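## Task

On the knob box, point knob D1 at the 9 o'clock mark and knob D2 at the 3 o'clock mark. Rows are lettered from the socket side, so row A lies closest to the socket. Looking from the side facing away from the socket, knob 1 in every row is the leftmost. Each knob's surrounding marks are clock hours, with the center mark being 12. Every other knob must still point at the mark it points at now when you finish. The knobs must stay at these settings on their own; a setting held only by the robot does not count.

## Robot and tools

Robot: two 7-joint arms, left_arm and right_arm, each ending in a two-finger parallel gripper. The names are arm labels, not image sides. Scene frame: origin on the table top midway between the arms, +x out over the table, +z up, left_arm on the +y side. The fingers point along the gripper's own +z axis and close along its y axis. end_effector_position is the point between the pads when shut; fingertips extend about 19 mm past it closed and about 6 mm open, and closing pushes the tips roughly 13 mm farther out, so keep that clearance above surfaces.

The row format (used by every moving tool): 18 numbers in one flat list covering both arms. First left_arm: x, y, z (metres, scene frame), then quaternion qw, qx, qy, qz (w first, scene frame), then gripper position and gripper speed. Then the same nine for right_arm. These are absolute targets (a pose), not offsets. Gripper position and speed each run from -1 to 1: position +1 is fully open (85 mm), 0 about 41 mm, around -0.8 the pads touch, -1 closes until blocked (about 190 to 235 N per pad). Speed -1 is about 20 mm/s, 0 about 85, +1 about 150. Both arms must always be filled in; to leave an arm alone, resend its last reported position and quaternion and its current gripper numbers (a 0 is itself a command). Reuse your own quaternion rather than the drifted reported one to keep orientation fixed.

execute_actions(actions): a list of actions; each action is a table of up to 15 rows, one row per 1/30 s step; a short table repeats its final row to fill 15 steps. An empty list just returns state and images. Each step, the commanded pose is clamped to within 70 mm and 16 degrees of the measured pose, and the arm follows by damped inverse kinematics, favouring position over orientation. After an action the arm goes no further than its last clamped pose, so far targets need further actions. An action is rejected for both arms if any target lies over 0.6 m from that gripper's current position along any of its own axes; if the first action fails this against the latest reported state, or any action is malformed, nothing runs.

move(target, speed, blocking): target is one 18-number row; each gripper travels in a straight line to its pose, all paths finishing together, lasting 0.5 to 10 s (cut off at 10 s). speed is the top path speed in m/s, 0.002 to 0.5, default 0.25; rotation is capped at twice that in rad/s. Gripper numbers apply at the start. The path does not avoid obstacles or the other arm, and the hand may lag, wander, or overshoot the speed near full reach. Faster contact hits harder, and a target set beyond a contact point presses harder. The result adds a 'move:' line: done, off_target, moving, held or fault, plus limits (paced = pose was clipped; held = a check blocked some steps, after which the arm may jump faster). If only one arm is named, the other finished. blocking=false returns after 0.5 s while motion continues; then use wait or stop before sending other rows or moves.

wait(seconds): 0 to 10; the scene runs with the last commands held, and returns early if a running move ends. stop: brakes the running move (needs some room); fingers keep going. zoom_image(camera, region): region [x0, y0, x1, y1] pixels, max 504 by 504, on cam_head_left, cam_head_right, cam_left_wrist or cam_right_wrist (each 504x504, returned in that order). finished_scene(scene): ends the current scene by its number and reveals the next task; irreversible, and the knobs must already be set and staying.

Results: a state line 'left_arm: … | right_arm: …' with each gripper's position and quaternion (reported hand position can be off, more at long reach); 'Hand target' lines show the pose the controller is currently driving to; distances to move targets; position_measured_pct, roughly 50 minus 50 times the finger position (0 = fully open). Stopping below about 90 before the requested position means something is held or blocking; about 90 or slightly more means the pads met on nothing or on something very thin. 'pose unreachable' means the clearance check altered or blocked that arm's command.

Gripping: close with position -1 and keep sending it. For a gentle grip, open, then close to slightly under the object's width. Fingers hold their spot until the position number changes by 0.01 or more, but re-close (not past the request) if the object shifts, force drops or it slips out. Release by commanding a width larger than the object.

Hazards: do not push anything off the table. Do not let the arms collide or press together. If a joint's contact torque reaches its limit (49.1 N m for waist, shoulder, upper arm roll, elbow; 30.9 N m for forearm roll, wrist pitch, wrist roll; held weight counts), that arm halts for 10 s and the remaining call is skipped. Sustained load heats motors: a MOTOR HOT warning starts at 60 °C, and at 75 °C the arm brakes weakly and sinks (OVER-TEMPERATURE FAULT). Joints share speed and acceleration limits and stop together when motion reverses; a large move may still be short when results return. Joint ranges (rad): waist, upper arm roll, forearm roll, wrist roll ±69.115; shoulder ±2.250; elbow ±2.580; wrist pitch ±2.100. Avoid drops, slips, slams and hard pushes; prefer smooth, economical motion. When turning a knob, release it so it rests at the mark by itself, and avoid disturbing the other knobs.

Each tool is called in YAML: its name, and indented under it one key for each argument.

## Session

execute_actions:
  actions: []

Scene clock: 0.00 s.
left_arm: end_effector_position=(+0.4187, +0.7165, +0.3294) position_measured_pct=0.0 end_effector_quat_wxyz=(+0.046, +0.896, -0.437, +0.058) | right_arm: end_effector_position=(+0.1553, -0.1994, +0.3377) position_measured_pct=0.0 end_effector_quat_wxyz=(+0.174, +0.613, -0.670, -0.381)
Joint positions: left_arm=[-0.376  0.546 -0.32   1.064  0.301  1.612  2.961] | right_arm=[-0.411  0.18   0.022  1.92  -0.518  1.75   2.862]
Joint velocities: left_arm=[-0.001  0.     0.     0.001  0.001  0.     0.001] | right_arm=[ 0.001 -0.     0.002 -0.    -0.     0.     0.002]
Motor temperatures (°C, as the motors report them): left_arm=[34 31 33 28 32 34 39] | right_arm=[32 31 26 28 34 35 37]
Hand target (left_arm): +0.419, +0.717, +0.329; +0.046, +0.896, -0.437, +0.058
Hand target (right_arm): +0.155, -0.199, +0.338; -0.174, -0.613, +0.670, +0.381

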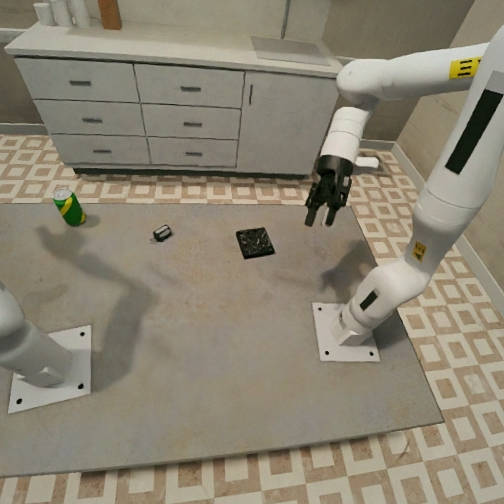

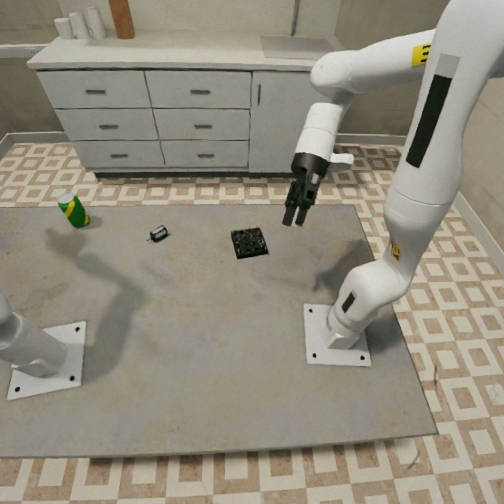

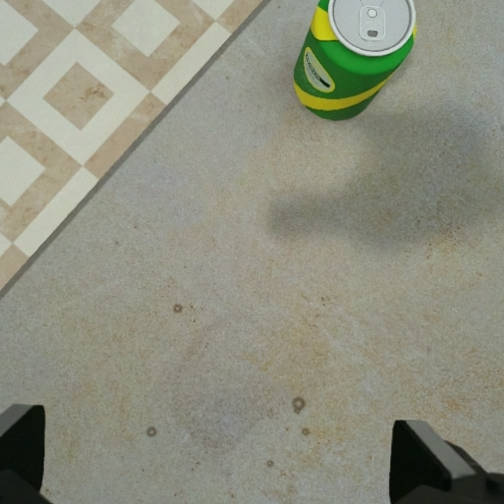

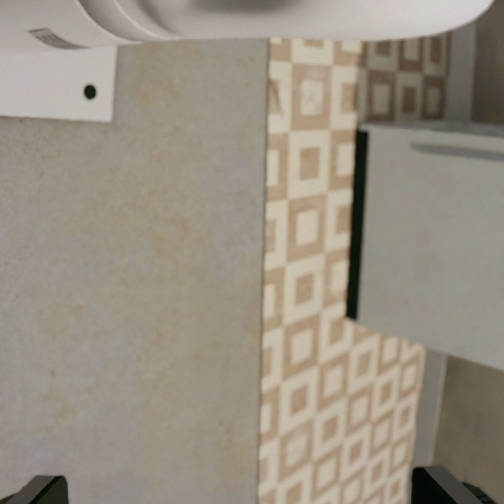

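zoom_image:
  camera: "cam_head_left"
  region: [215, 205, 295, 275]

zoom_image:
  camera: "cam_head_right"
  region: [130, 205, 290, 275]

Region (215, 205, 295, 275) of cam_head_left's 504x504 image, scaled by 6.300, with more detail than that image has; it fills the top 441 rows of this view, and the rest is white.

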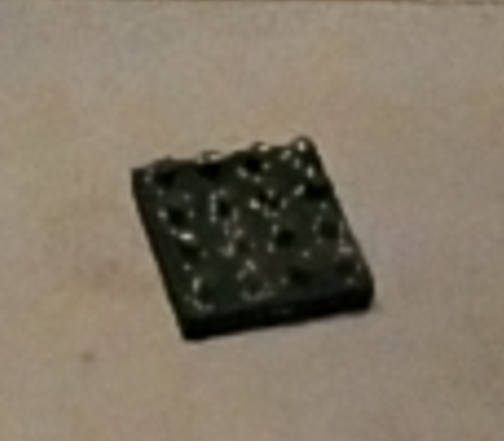

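Region (130, 205, 290, 275) of cam_head_right's 504x504 image, scaled by 3.150, with more detail than that image has; it fills the top 220 rows of this view, and the rest is white.

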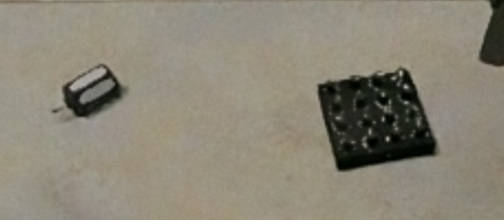

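move:
  target: [0.4187,0.7165,0.3294,0.046,0.896,-0.437,0.058,1,0,0.28,-0.15,0.28,0,1,0,0,1,0]
  speed: 0.35

Scene clock: 4.27 s.
left_arm: end_effector_position=(+0.4187, +0.7165, +0.3294) position_measured_pct=0.0 end_effector_quat_wxyz=(+0.046, +0.896, -0.437, +0.058) | right_arm: end_effector_position=(+0.2796, -0.1497, +0.2794) position_measured_pct=0.0 end_effector_quat_wxyz=(-0.001, +1.000, +0.000, +0.000)
Joint positions: left_arm=[-0.376  0.546 -0.321  1.064  0.301  1.612  2.961] | right_arm=[-0.636  0.092 -0.289  1.85   0.027  1.203  3.878]
Joint velocities: left_arm=[-0.    -0.    -0.    -0.    -0.001  0.001  0.   ] | right_arm=[ 0.001 -0.005  0.003  0.002 -0.    -0.002  0.003]
Motor temperatures (°C, as the motors report them): left_arm=[34 31 33 28 32 34 39] | right_arm=[32 32 26 28 34 35 37]
Hand target (left_arm): +0.419, +0.716, +0.329; +0.046, +0.896, -0.437, +0.058
Hand target (right_arm): +0.280, -0.150, +0.279; -0.001, +1.000, +0.000, +0.000
Off the commanded pose (left_arm): 0.000 m, 0 deg.
Off the commanded pose (right_arm): 0.001 m, 0 deg.
move: done

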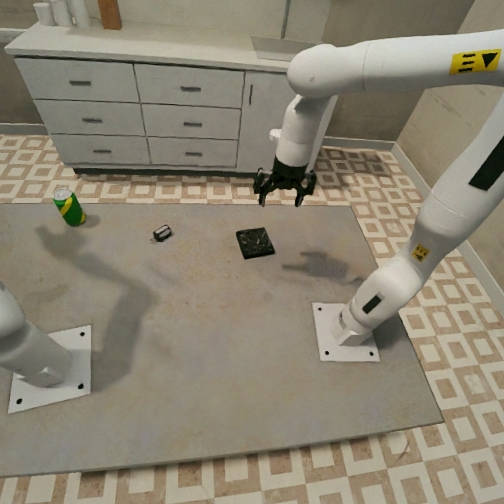

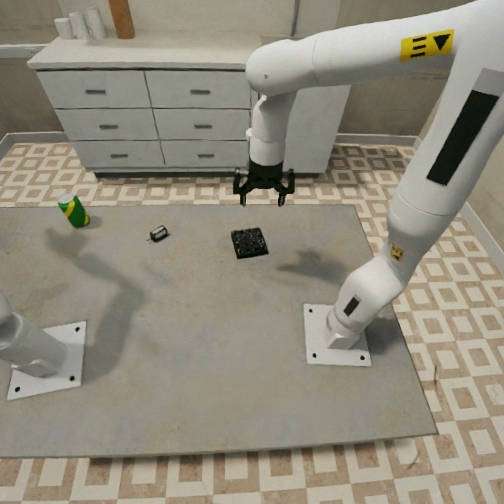

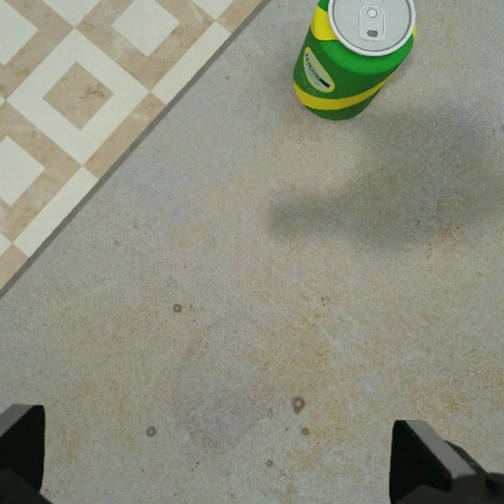

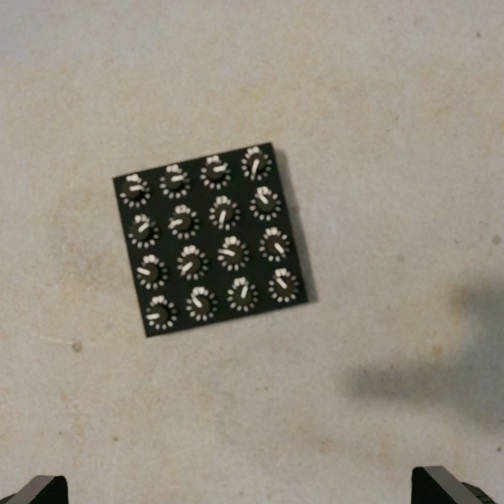

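zoom_image:
  camera: "cam_right_wrist"
  region: [100, 130, 330, 350]

Region (100, 130, 330, 350) of cam_right_wrist's 504x504 image, scaled by 2.191; it fills the top 482 rows of this view, and the rest is white.

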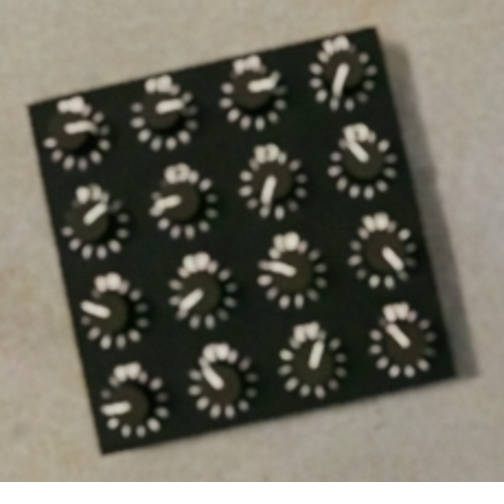

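move:
  target: [0.4187,0.7165,0.3294,0.046,0.896,-0.437,0.058,1,0,0.30,-0.13,0.10,0,1,0,0,1,0]
  speed: 0.3

Scene clock: 5.90 s.
left_arm: end_effector_position=(+0.4187, +0.7165, +0.3294) position_measured_pct=0.0 end_effector_quat_wxyz=(+0.046, +0.896, -0.437, +0.058) | right_arm: end_effector_position=(+0.2995, -0.1302, +0.1006) position_measured_pct=0.0 end_effector_quat_wxyz=(-0.001, +1.000, -0.000, -0.000)
Joint positions: left_arm=[-0.376  0.546 -0.321  1.064  0.301  1.612  2.961] | right_arm=[-0.703  0.435 -0.257  2.092  0.18   0.634  3.728]
Joint velocities: left_arm=[ 0.001 -0.     0.    -0.001  0.    -0.     0.001] | right_arm=[-0.002  0.006 -0.001  0.     0.001  0.    -0.002]
Motor temperatures (°C, as the motors report them): left_arm=[34 31 33 28 32 34 39] | right_arm=[32 32 26 28 34 35 37]
Hand target (left_arm): +0.419, +0.717, +0.329; +0.046, +0.896, -0.437, +0.058
Hand target (right_arm): +0.299, -0.130, +0.100; -0.000, +1.000, -0.000, -0.000
Off the commanded pose (left_arm): 0.000 m, 0 deg.
Off the commanded pose (right_arm): 0.001 m, 0 deg.
move: done

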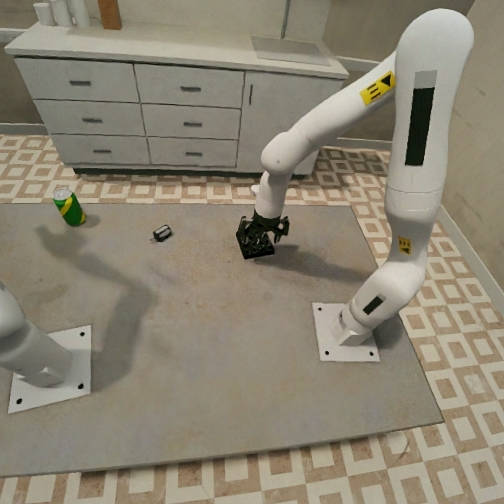

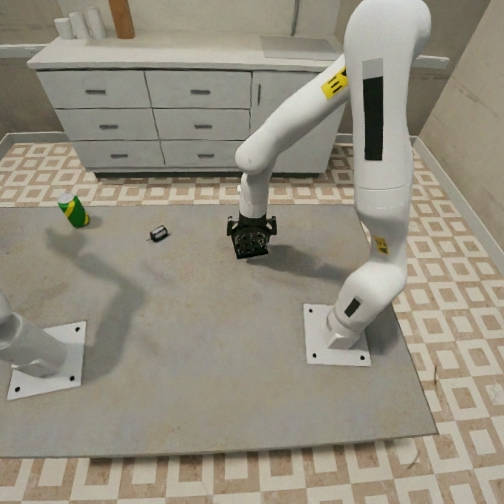

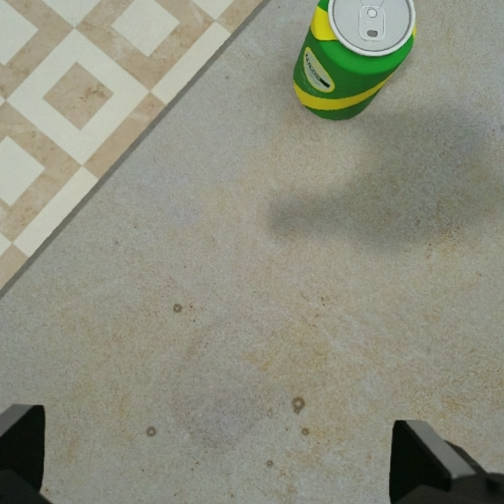

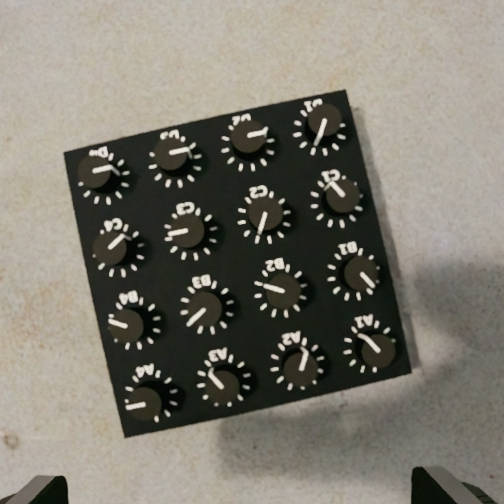

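zoom_image:
  camera: "cam_right_wrist"
  region: [140, 80, 380, 250]

Region (140, 80, 380, 250) of cam_right_wrist's 504x504 image, scaled by 2.100; it fills the top 357 rows of this view, and the rest is white.

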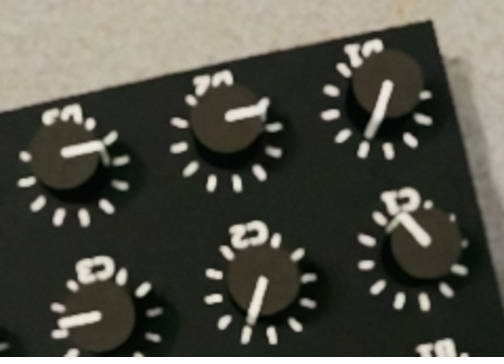

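move:
  target: [0.41,0.066,0.066,0.380,0.596,-0.596,0.380,1,0,0.4058,-0.1341,0.075,0,0.636,0.772,0,-0.45,0]
  speed: 0.3

Scene clock: 14.70 s.
left_arm: end_effector_position=(+0.4101, +0.0668, +0.0654) position_measured_pct=0.0 end_effector_quat_wxyz=(-0.381, -0.598, +0.597, -0.377) | right_arm: end_effector_position=(+0.4056, -0.1330, +0.0752) position_measured_pct=72.6 end_effector_quat_wxyz=(-0.001, +0.636, +0.772, +0.001)
Joint positions: left_arm=[0.078 1.063 0.338 1.91  1.461 0.841 1.816] | right_arm=[-0.268  0.701 -0.678  1.832  0.585  0.817  5.33 ]
Joint velocities: left_arm=[-0.     0.003  0.    -0.001 -0.    -0.001  0.   ] | right_arm=[ 0.001  0.001  0.001  0.001 -0.001  0.     0.   ]
Motor temperatures (°C, as the motors report them): left_arm=[34 31 33 28 32 34 39] | right_arm=[32 32 26 28 34 35 37]
Hand target (left_arm): +0.410, +0.067, +0.065; +0.381, +0.598, -0.597, +0.377
Hand target (right_arm): +0.406, -0.133, +0.075; -0.001, +0.636, +0.772, +0.001
Off the commanded pose (left_arm): 0.001 m, 0 deg.
Off the commanded pose (right_arm): 0.001 m, 0 deg.
move: done

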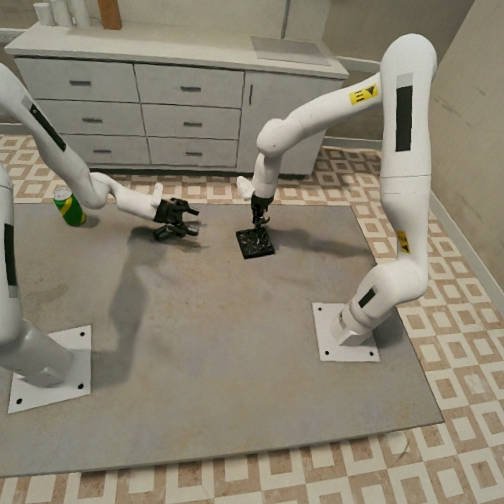

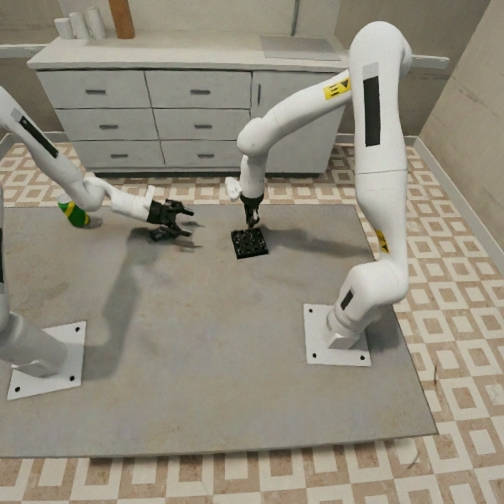

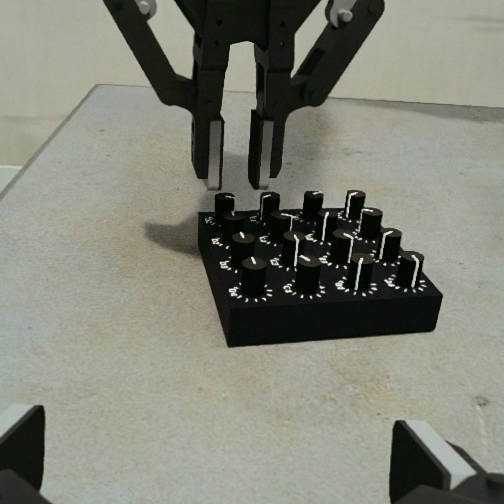

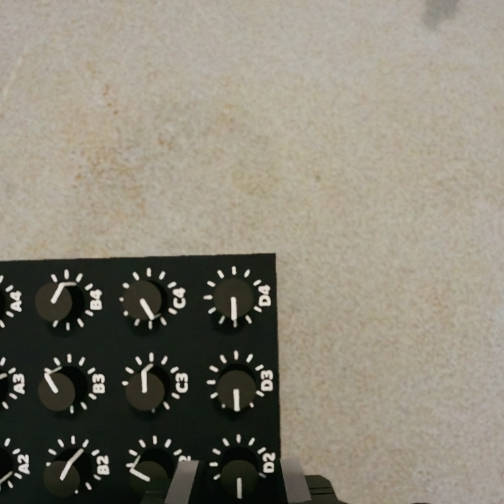

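zoom_image:
  camera: "cam_left_wrist"
  region: [170, 100, 330, 320]

zoom_image:
  camera: "cam_right_wrist"
  region: [110, 250, 364, 504]

Region (170, 100, 330, 320) of cam_left_wrist's 504x504 image, scaled by 2.291; it fills the left 367 columns of this view, and the rest is white.

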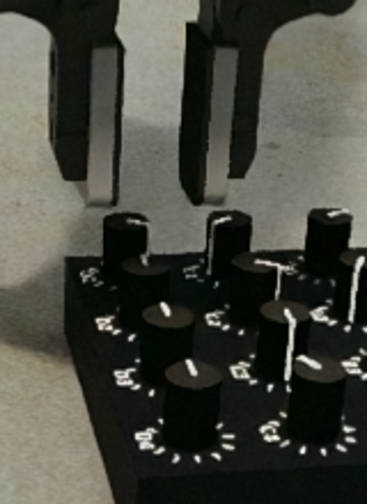

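Region (110, 250, 364, 504) of cam_right_wrist's 504x504 image, scaled by 1.984.

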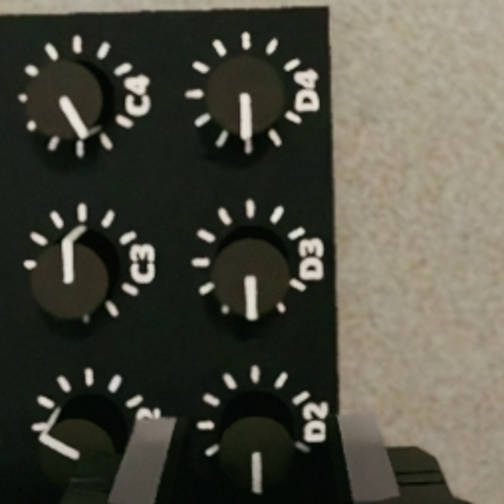

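move:
  target: [0.4101,0.0668,0.0654,0.381,0.598,-0.597,0.377,1,0,0.4059,-0.1347,0.057,0,0.636,0.772,0,-0.45,0]
  speed: 0.05

zoom_image:
  camera: "cam_left_wrist"
  region: [170, 120, 330, 280]

zoom_image:
  camera: "cam_right_wrist"
  region: [110, 250, 364, 504]

Scene clock: 16.37 s.
left_arm: end_effector_position=(+0.4101, +0.0668, +0.0654) position_measured_pct=0.0 end_effector_quat_wxyz=(-0.381, -0.598, +0.597, -0.377) | right_arm: end_effector_position=(+0.4059, -0.1348, +0.0571) position_measured_pct=72.6 end_effector_quat_wxyz=(+0.000, +0.636, +0.772, +0.000)
Joint positions: left_arm=[0.078 1.063 0.338 1.91  1.461 0.841 1.817] | right_arm=[-0.283  0.731 -0.652  1.848  0.617  0.775  5.305]
Joint velocities: left_arm=[ 0.    -0.     0.    -0.    -0.     0.     0.002] | right_arm=[-0.002  0.002 -0.001  0.     0.001 -0.001 -0.001]
Motor temperatures (°C, as the motors report them): left_arm=[34 31 33 28 32 34 39] | right_arm=[32 32 26 28 34 35 37]
Hand target (left_arm): +0.410, +0.067, +0.065; +0.381, +0.598, -0.597, +0.377
Hand target (right_arm): +0.406, -0.135, +0.057; -0.000, +0.636, +0.772, +0.000
Off the commanded pose (left_arm): 0.000 m, 0 deg.
Off the commanded pose (right_arm): 0.000 m, 0 deg.
move: done

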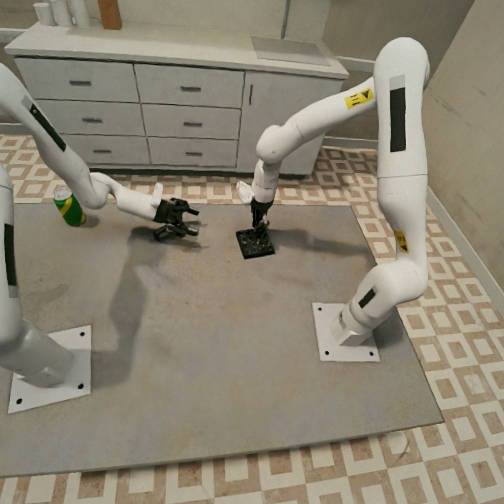

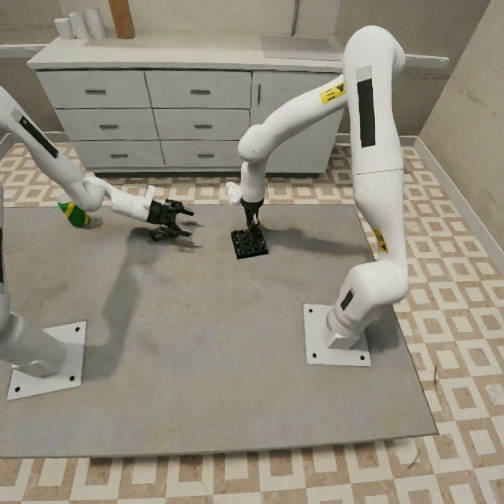

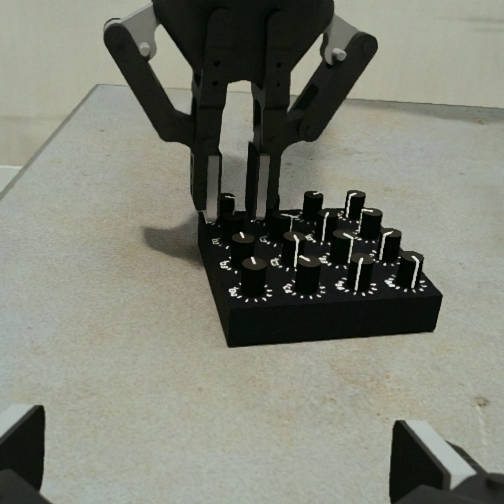

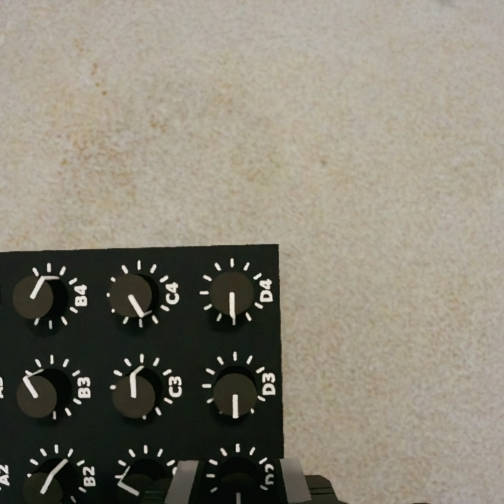

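Region (170, 120, 330, 280) of cam_left_wrist's 504x504 image, scaled by 3.150.

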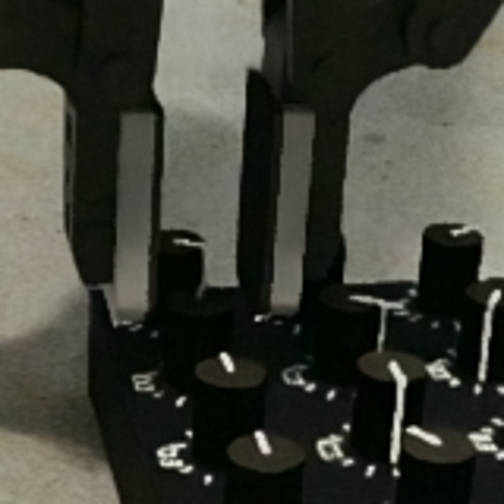

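Region (110, 250, 364, 504) of cam_right_wrist's 504x504 image, scaled by 1.984.

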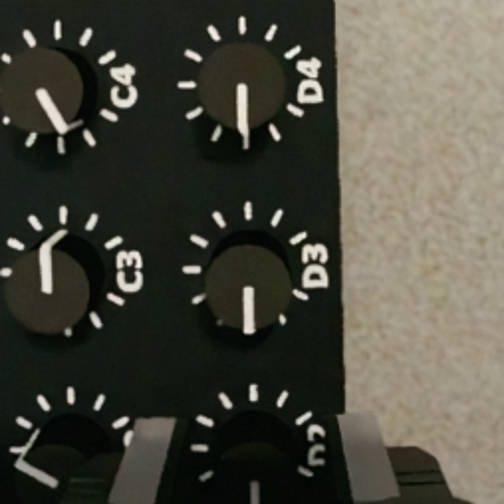

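move:
  target: [0.4101,0.0668,0.0654,0.381,0.598,-0.597,0.377,1,0,0.4052,-0.1349,0.048,0,0.636,0.772,0,-0.45,0]
  speed: 0.03

zoom_image:
  camera: "cam_left_wrist"
  region: [180, 160, 320, 280]

zoom_image:
  camera: "cam_right_wrist"
  region: [110, 250, 364, 504]

Scene clock: 17.70 s.
left_arm: end_effector_position=(+0.4101, +0.0668, +0.0654) position_measured_pct=0.0 end_effector_quat_wxyz=(-0.381, -0.598, +0.597, -0.377) | right_arm: end_effector_position=(+0.4055, -0.1349, +0.0482) position_measured_pct=72.6 end_effector_quat_wxyz=(+0.000, +0.636, +0.772, +0.000)
Joint positions: left_arm=[0.078 1.063 0.338 1.91  1.461 0.841 1.817] | right_arm=[-0.292  0.746 -0.639  1.856  0.633  0.753  5.291]
Joint velocities: left_arm=[ 0.002  0.001  0.     0.001 -0.    -0.    -0.001] | right_arm=[ 0.     0.001  0.     0.001  0.001 -0.    -0.   ]
Motor temperatures (°C, as the motors report them): left_arm=[34 32 33 28 32 34 39] | right_arm=[32 32 26 28 34 35 37]
Hand target (left_arm): +0.410, +0.067, +0.065; +0.381, +0.598, -0.597, +0.377
Hand target (right_arm): +0.405, -0.135, +0.048; -0.000, +0.636, +0.772, -0.000
Off the commanded pose (left_arm): 0.000 m, 0 deg.
Off the commanded pose (right_arm): 0.000 m, 0 deg.
move: done

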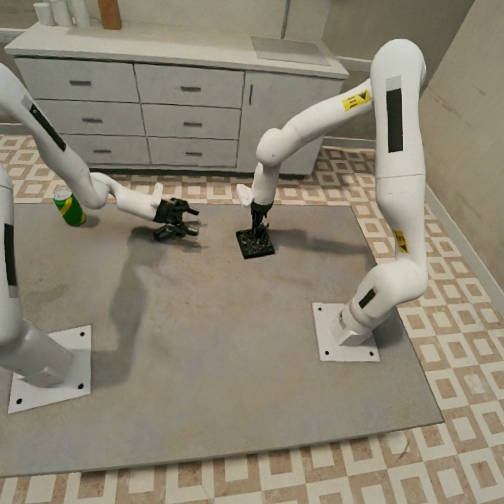

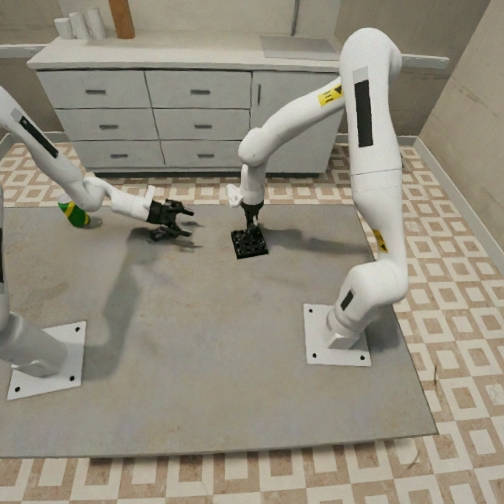

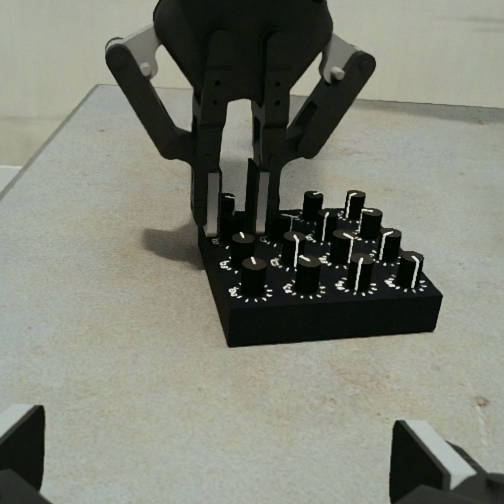

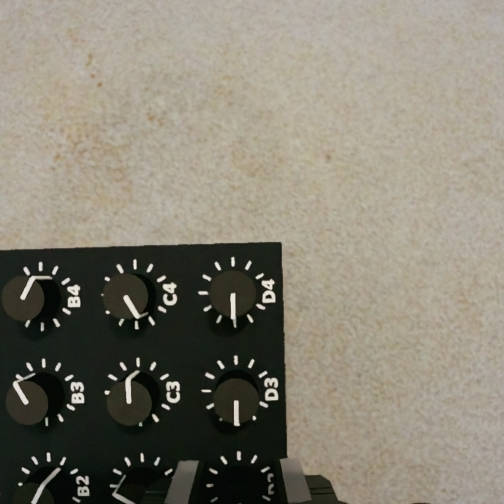

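Region (180, 160, 320, 280) of cam_left_wrist's 504x504 image, scaled by 3.600; it fills the top 432 rows of this view, and the rest is white.

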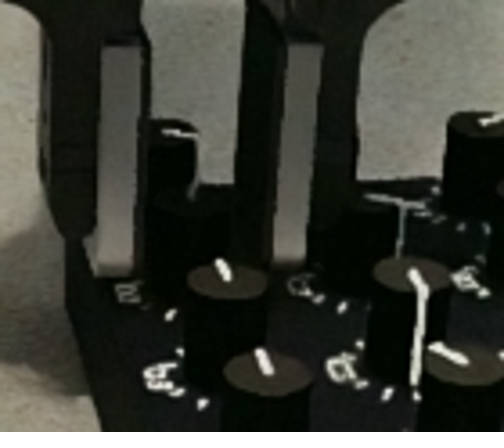

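Region (110, 250, 364, 504) of cam_right_wrist's 504x504 image, scaled by 1.984.

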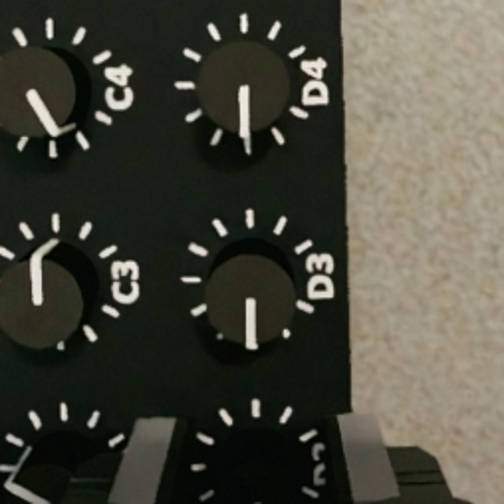

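move:
  target: [0.4101,0.0668,0.0654,0.381,0.598,-0.597,0.377,1,0,0.4052,-0.1349,0.0512,0,0.636,0.772,0,-0.45,0]
  speed: 0.03

move:
  target: [0.4101,0.0668,0.0654,0.381,0.598,-0.597,0.377,1,0,0.4052,-0.1349,0.0512,0,0.636,0.772,0,-0.62,-1]
  speed: 0.03

zoom_image:
  camera: "cam_left_wrist"
  region: [180, 160, 320, 280]

Scene clock: 19.17 s.
left_arm: end_effector_position=(+0.4101, +0.0668, +0.0654) position_measured_pct=0.0 end_effector_quat_wxyz=(-0.381, -0.598, +0.597, -0.377) | right_arm: end_effector_position=(+0.4052, -0.1349, +0.0512) position_measured_pct=72.6 end_effector_quat_wxyz=(-0.000, +0.636, +0.772, -0.000)
Joint positions: left_arm=[0.078 1.063 0.338 1.91  1.461 0.841 1.817] | right_arm=[-0.289  0.741 -0.643  1.854  0.628  0.761  5.296]
Joint velocities: left_arm=[ 0.001 -0.001 -0.     0.001 -0.     0.    -0.001] | right_arm=[ 0.001 -0.001 -0.     0.    -0.     0.     0.   ]
Motor temperatures (°C, as the motors report them): left_arm=[34 32 33 28 32 34 39] | right_arm=[32 32 26 28 34 35 37]
Hand target (left_arm): +0.410, +0.067, +0.065; +0.381, +0.598, -0.597, +0.377
Hand target (right_arm): +0.405, -0.135, +0.051; +0.000, +0.636, +0.772, +0.000
Off the commanded pose (left_arm): 0.000 m, 0 deg.
Off the commanded pose (right_arm): 0.000 m, 0 deg.
move: done

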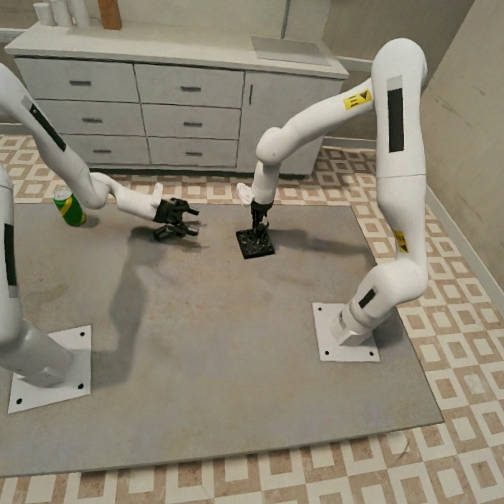

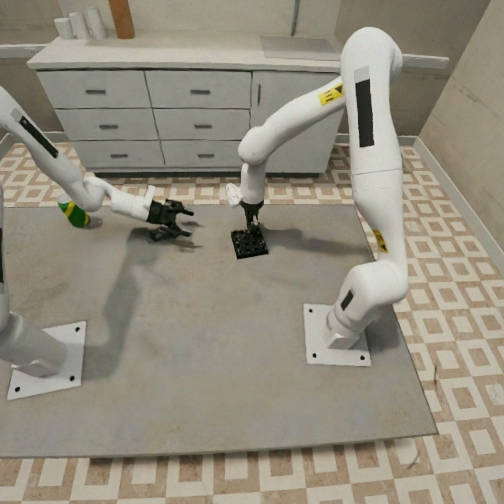

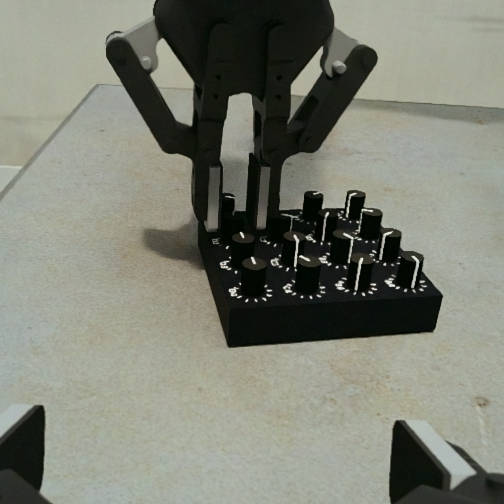

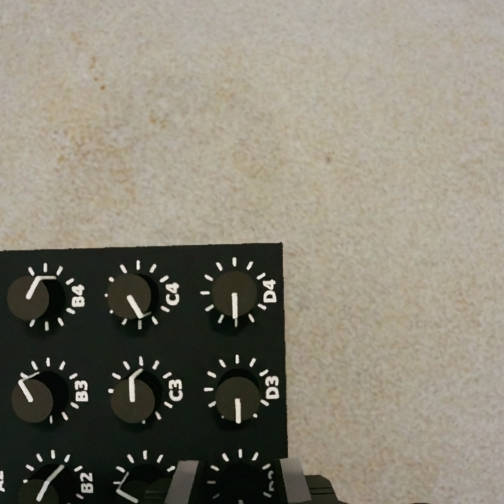

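Scene clock: 19.87 s.
left_arm: end_effector_position=(+0.4101, +0.0668, +0.0654) position_measured_pct=0.0 end_effector_quat_wxyz=(-0.381, -0.598, +0.597, -0.377) | right_arm: end_effector_position=(+0.4053, -0.1349, +0.0512) position_measured_pct=80.2 end_effector_quat_wxyz=(+0.000, +0.636, +0.772, +0.000)
Joint positions: left_arm=[0.078 1.063 0.338 1.91  1.461 0.841 1.817] | right_arm=[-0.289  0.74  -0.643  1.854  0.628  0.76   5.296]
Joint velocities: left_arm=[ 0.001 -0.001  0.     0.001 -0.     0.001 -0.   ] | right_arm=[ 0.    -0.     0.001  0.001  0.     0.    -0.002]
Motor temperatures (°C, as the motors report them): left_arm=[34 32 33 28 32 34 39] | right_arm=[32 32 26 28 34 35 37]
Hand target (left_arm): +0.410, +0.067, +0.065; +0.381, +0.598, -0.597, +0.377
Hand target (right_arm): +0.405, -0.135, +0.051; +0.000, +0.636, +0.772, +0.000
Off the commanded pose (left_arm): 0.000 m, 0 deg.
Off the commanded pose (right_arm): 0.000 m, 0 deg.
move: done

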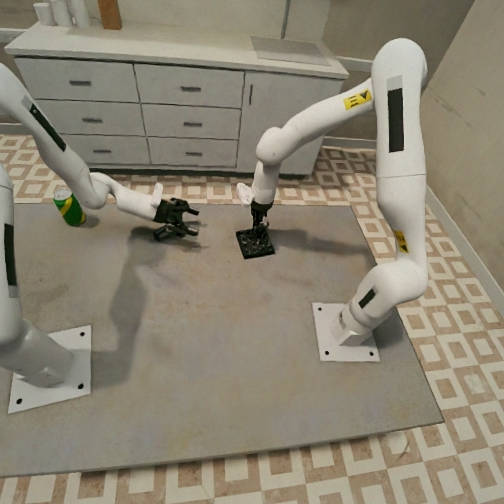

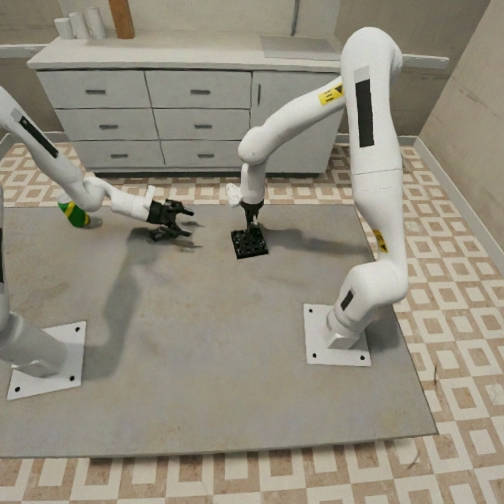

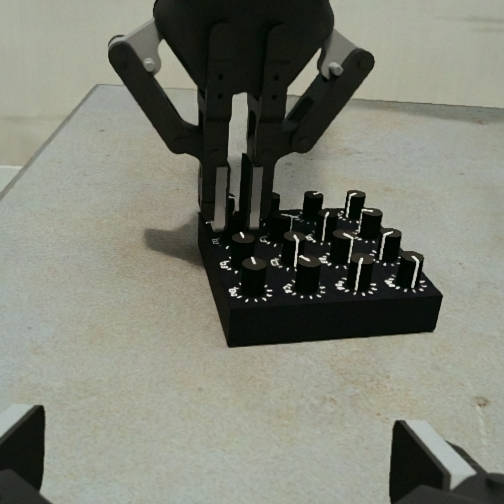

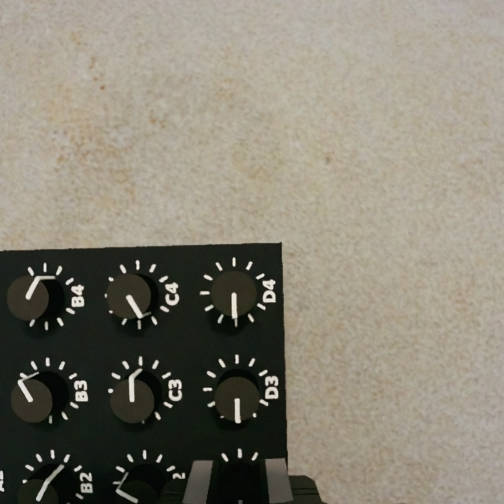

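Region (180, 160, 320, 280) of cam_left_wrist's 504x504 image, scaled by 3.600; it fills the top 432 rows of this view, and the rest is white.

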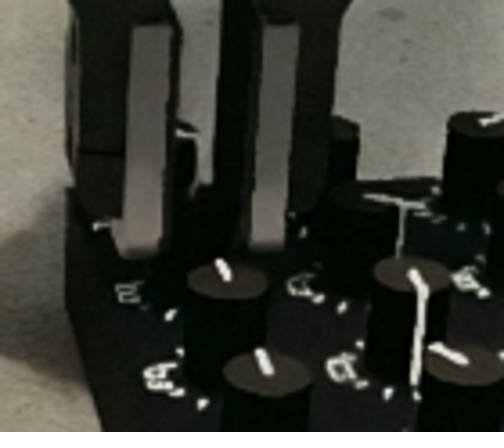

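move:
  target: [0.4101,0.0668,0.0654,0.381,0.598,-0.597,0.377,1,0,0.4052,-0.1349,0.0512,0,0.9367,0.3502,0,-0.62,-1]
  speed: 0.2

zoom_image:
  camera: "cam_left_wrist"
  region: [180, 160, 320, 280]

Scene clock: 23.10 s.
left_arm: end_effector_position=(+0.4101, +0.0668, +0.0654) position_measured_pct=0.0 end_effector_quat_wxyz=(-0.381, -0.598, +0.597, -0.377) | right_arm: end_effector_position=(+0.4049, -0.1349, +0.0510) position_measured_pct=80.2 end_effector_quat_wxyz=(+0.000, +0.937, +0.350, -0.000)
Joint positions: left_arm=[0.078 1.063 0.338 1.91  1.461 0.841 1.817] | right_arm=[-0.466  0.681 -0.37   1.861  0.375  0.669  4.468]
Joint velocities: left_arm=[ 0.001  0.    -0.     0.001  0.     0.001 -0.   ] | right_arm=[-0.003 -0.     0.003  0.001  0.001  0.    -0.003]
Motor temperatures (°C, as the motors report them): left_arm=[34 32 33 28 32 34 39] | right_arm=[32 32 26 28 34 35 37]
Hand target (left_arm): +0.410, +0.067, +0.065; +0.381, +0.598, -0.597, +0.377
Hand target (right_arm): +0.405, -0.135, +0.051; +0.000, +0.937, +0.350, -0.000
Off the commanded pose (left_arm): 0.000 m, 0 deg.
Off the commanded pose (right_arm): 0.000 m, 0 deg.
move: done

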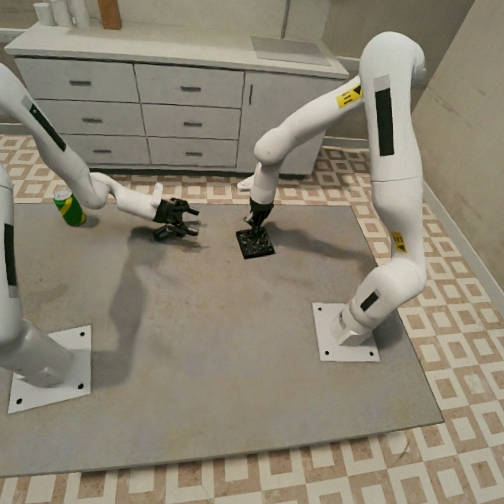

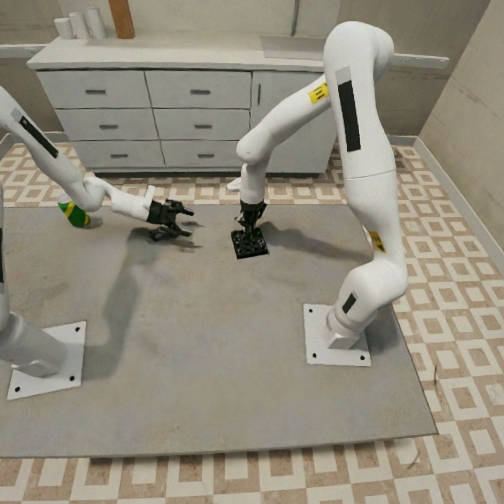

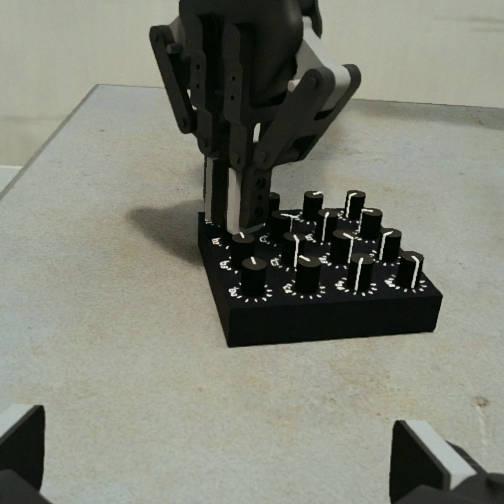

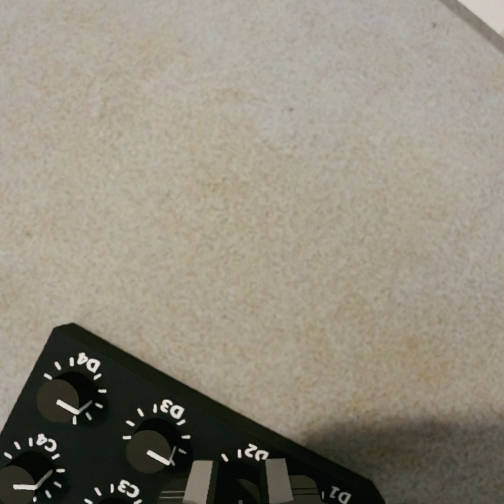

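Region (180, 160, 320, 280) of cam_left_wrist's 504x504 image, scaled by 3.600; it fills the top 432 rows of this view, and the rest is white.

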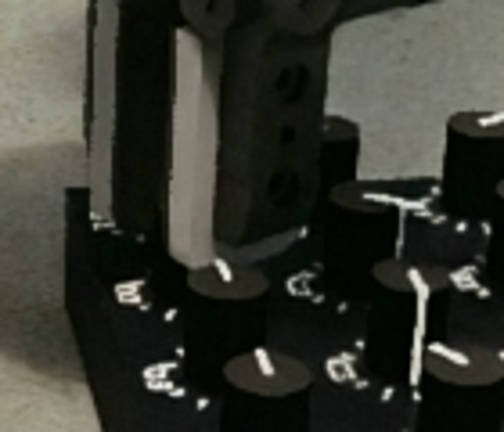

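move:
  target: [0.4101,0.0668,0.0654,0.381,0.598,-0.597,0.377,1,0,0.4052,-0.1349,0.0512,0,0.7716,-0.6361,0,-0.62,-1]
  speed: 0.25

zoom_image:
  camera: "cam_left_wrist"
  region: [180, 160, 320, 280]

Scene clock: 28.03 s.
left_arm: end_effector_position=(+0.4101, +0.0668, +0.0654) position_measured_pct=0.0 end_effector_quat_wxyz=(-0.381, -0.598, +0.597, -0.377) | right_arm: end_effector_position=(+0.4055, -0.1358, +0.0507) position_measured_pct=80.2 end_effector_quat_wxyz=(+0.001, +0.771, -0.637, +0.001)
Joint positions: left_arm=[0.078 1.063 0.338 1.91  1.461 0.841 1.817] | right_arm=[-0.855  0.665  0.204  1.876 -0.213  0.622  2.911]
Joint velocities: left_arm=[ 0.     0.001 -0.     0.001 -0.    -0.     0.   ] | right_arm=[-0.003  0.     0.001 -0.     0.002 -0.    -0.003]
Motor temperatures (°C, as the motors report them): left_arm=[34 32 33 28 32 34 39] | right_arm=[32 32 26 28 34 35 37]
Hand target (left_arm): +0.410, +0.067, +0.065; +0.381, +0.598, -0.597, +0.377
Hand target (right_arm): +0.405, -0.135, +0.051; +0.000, +0.771, -0.637, +0.001
Off the commanded pose (left_arm): 0.000 m, 0 deg.
Off the commanded pose (right_arm): 0.001 m, 0 deg.
move: done

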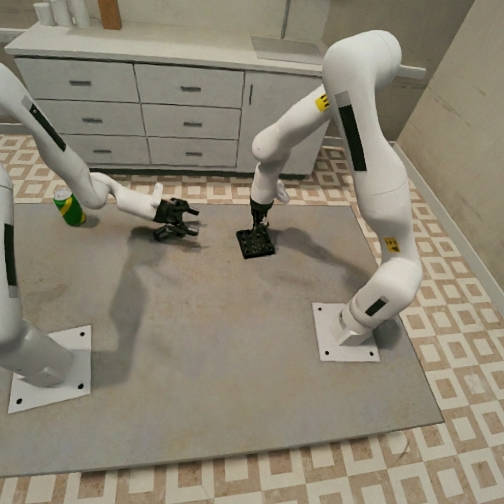

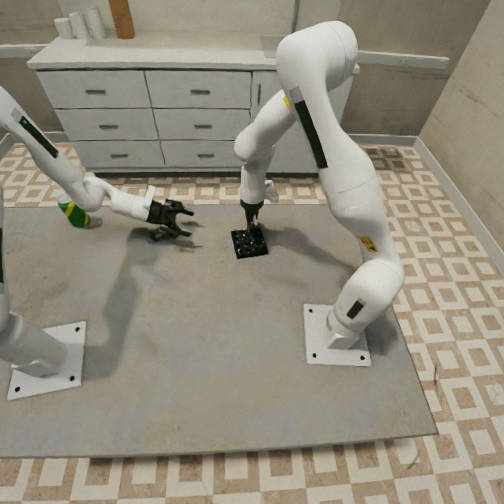

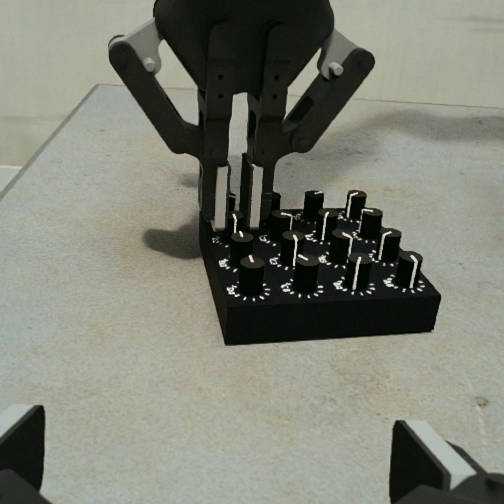

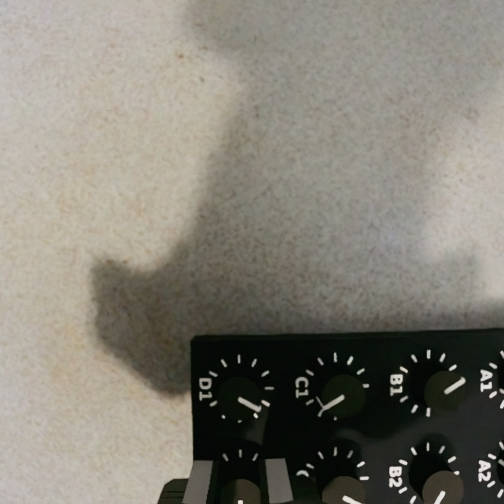

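Region (180, 160, 320, 280) of cam_left_wrist's 504x504 image, scaled by 3.600; it fills the top 432 rows of this view, and the rest is white.

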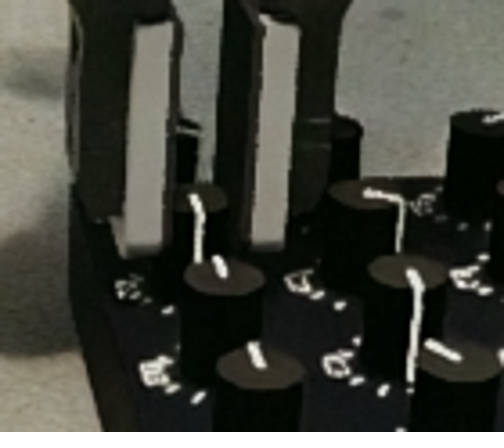

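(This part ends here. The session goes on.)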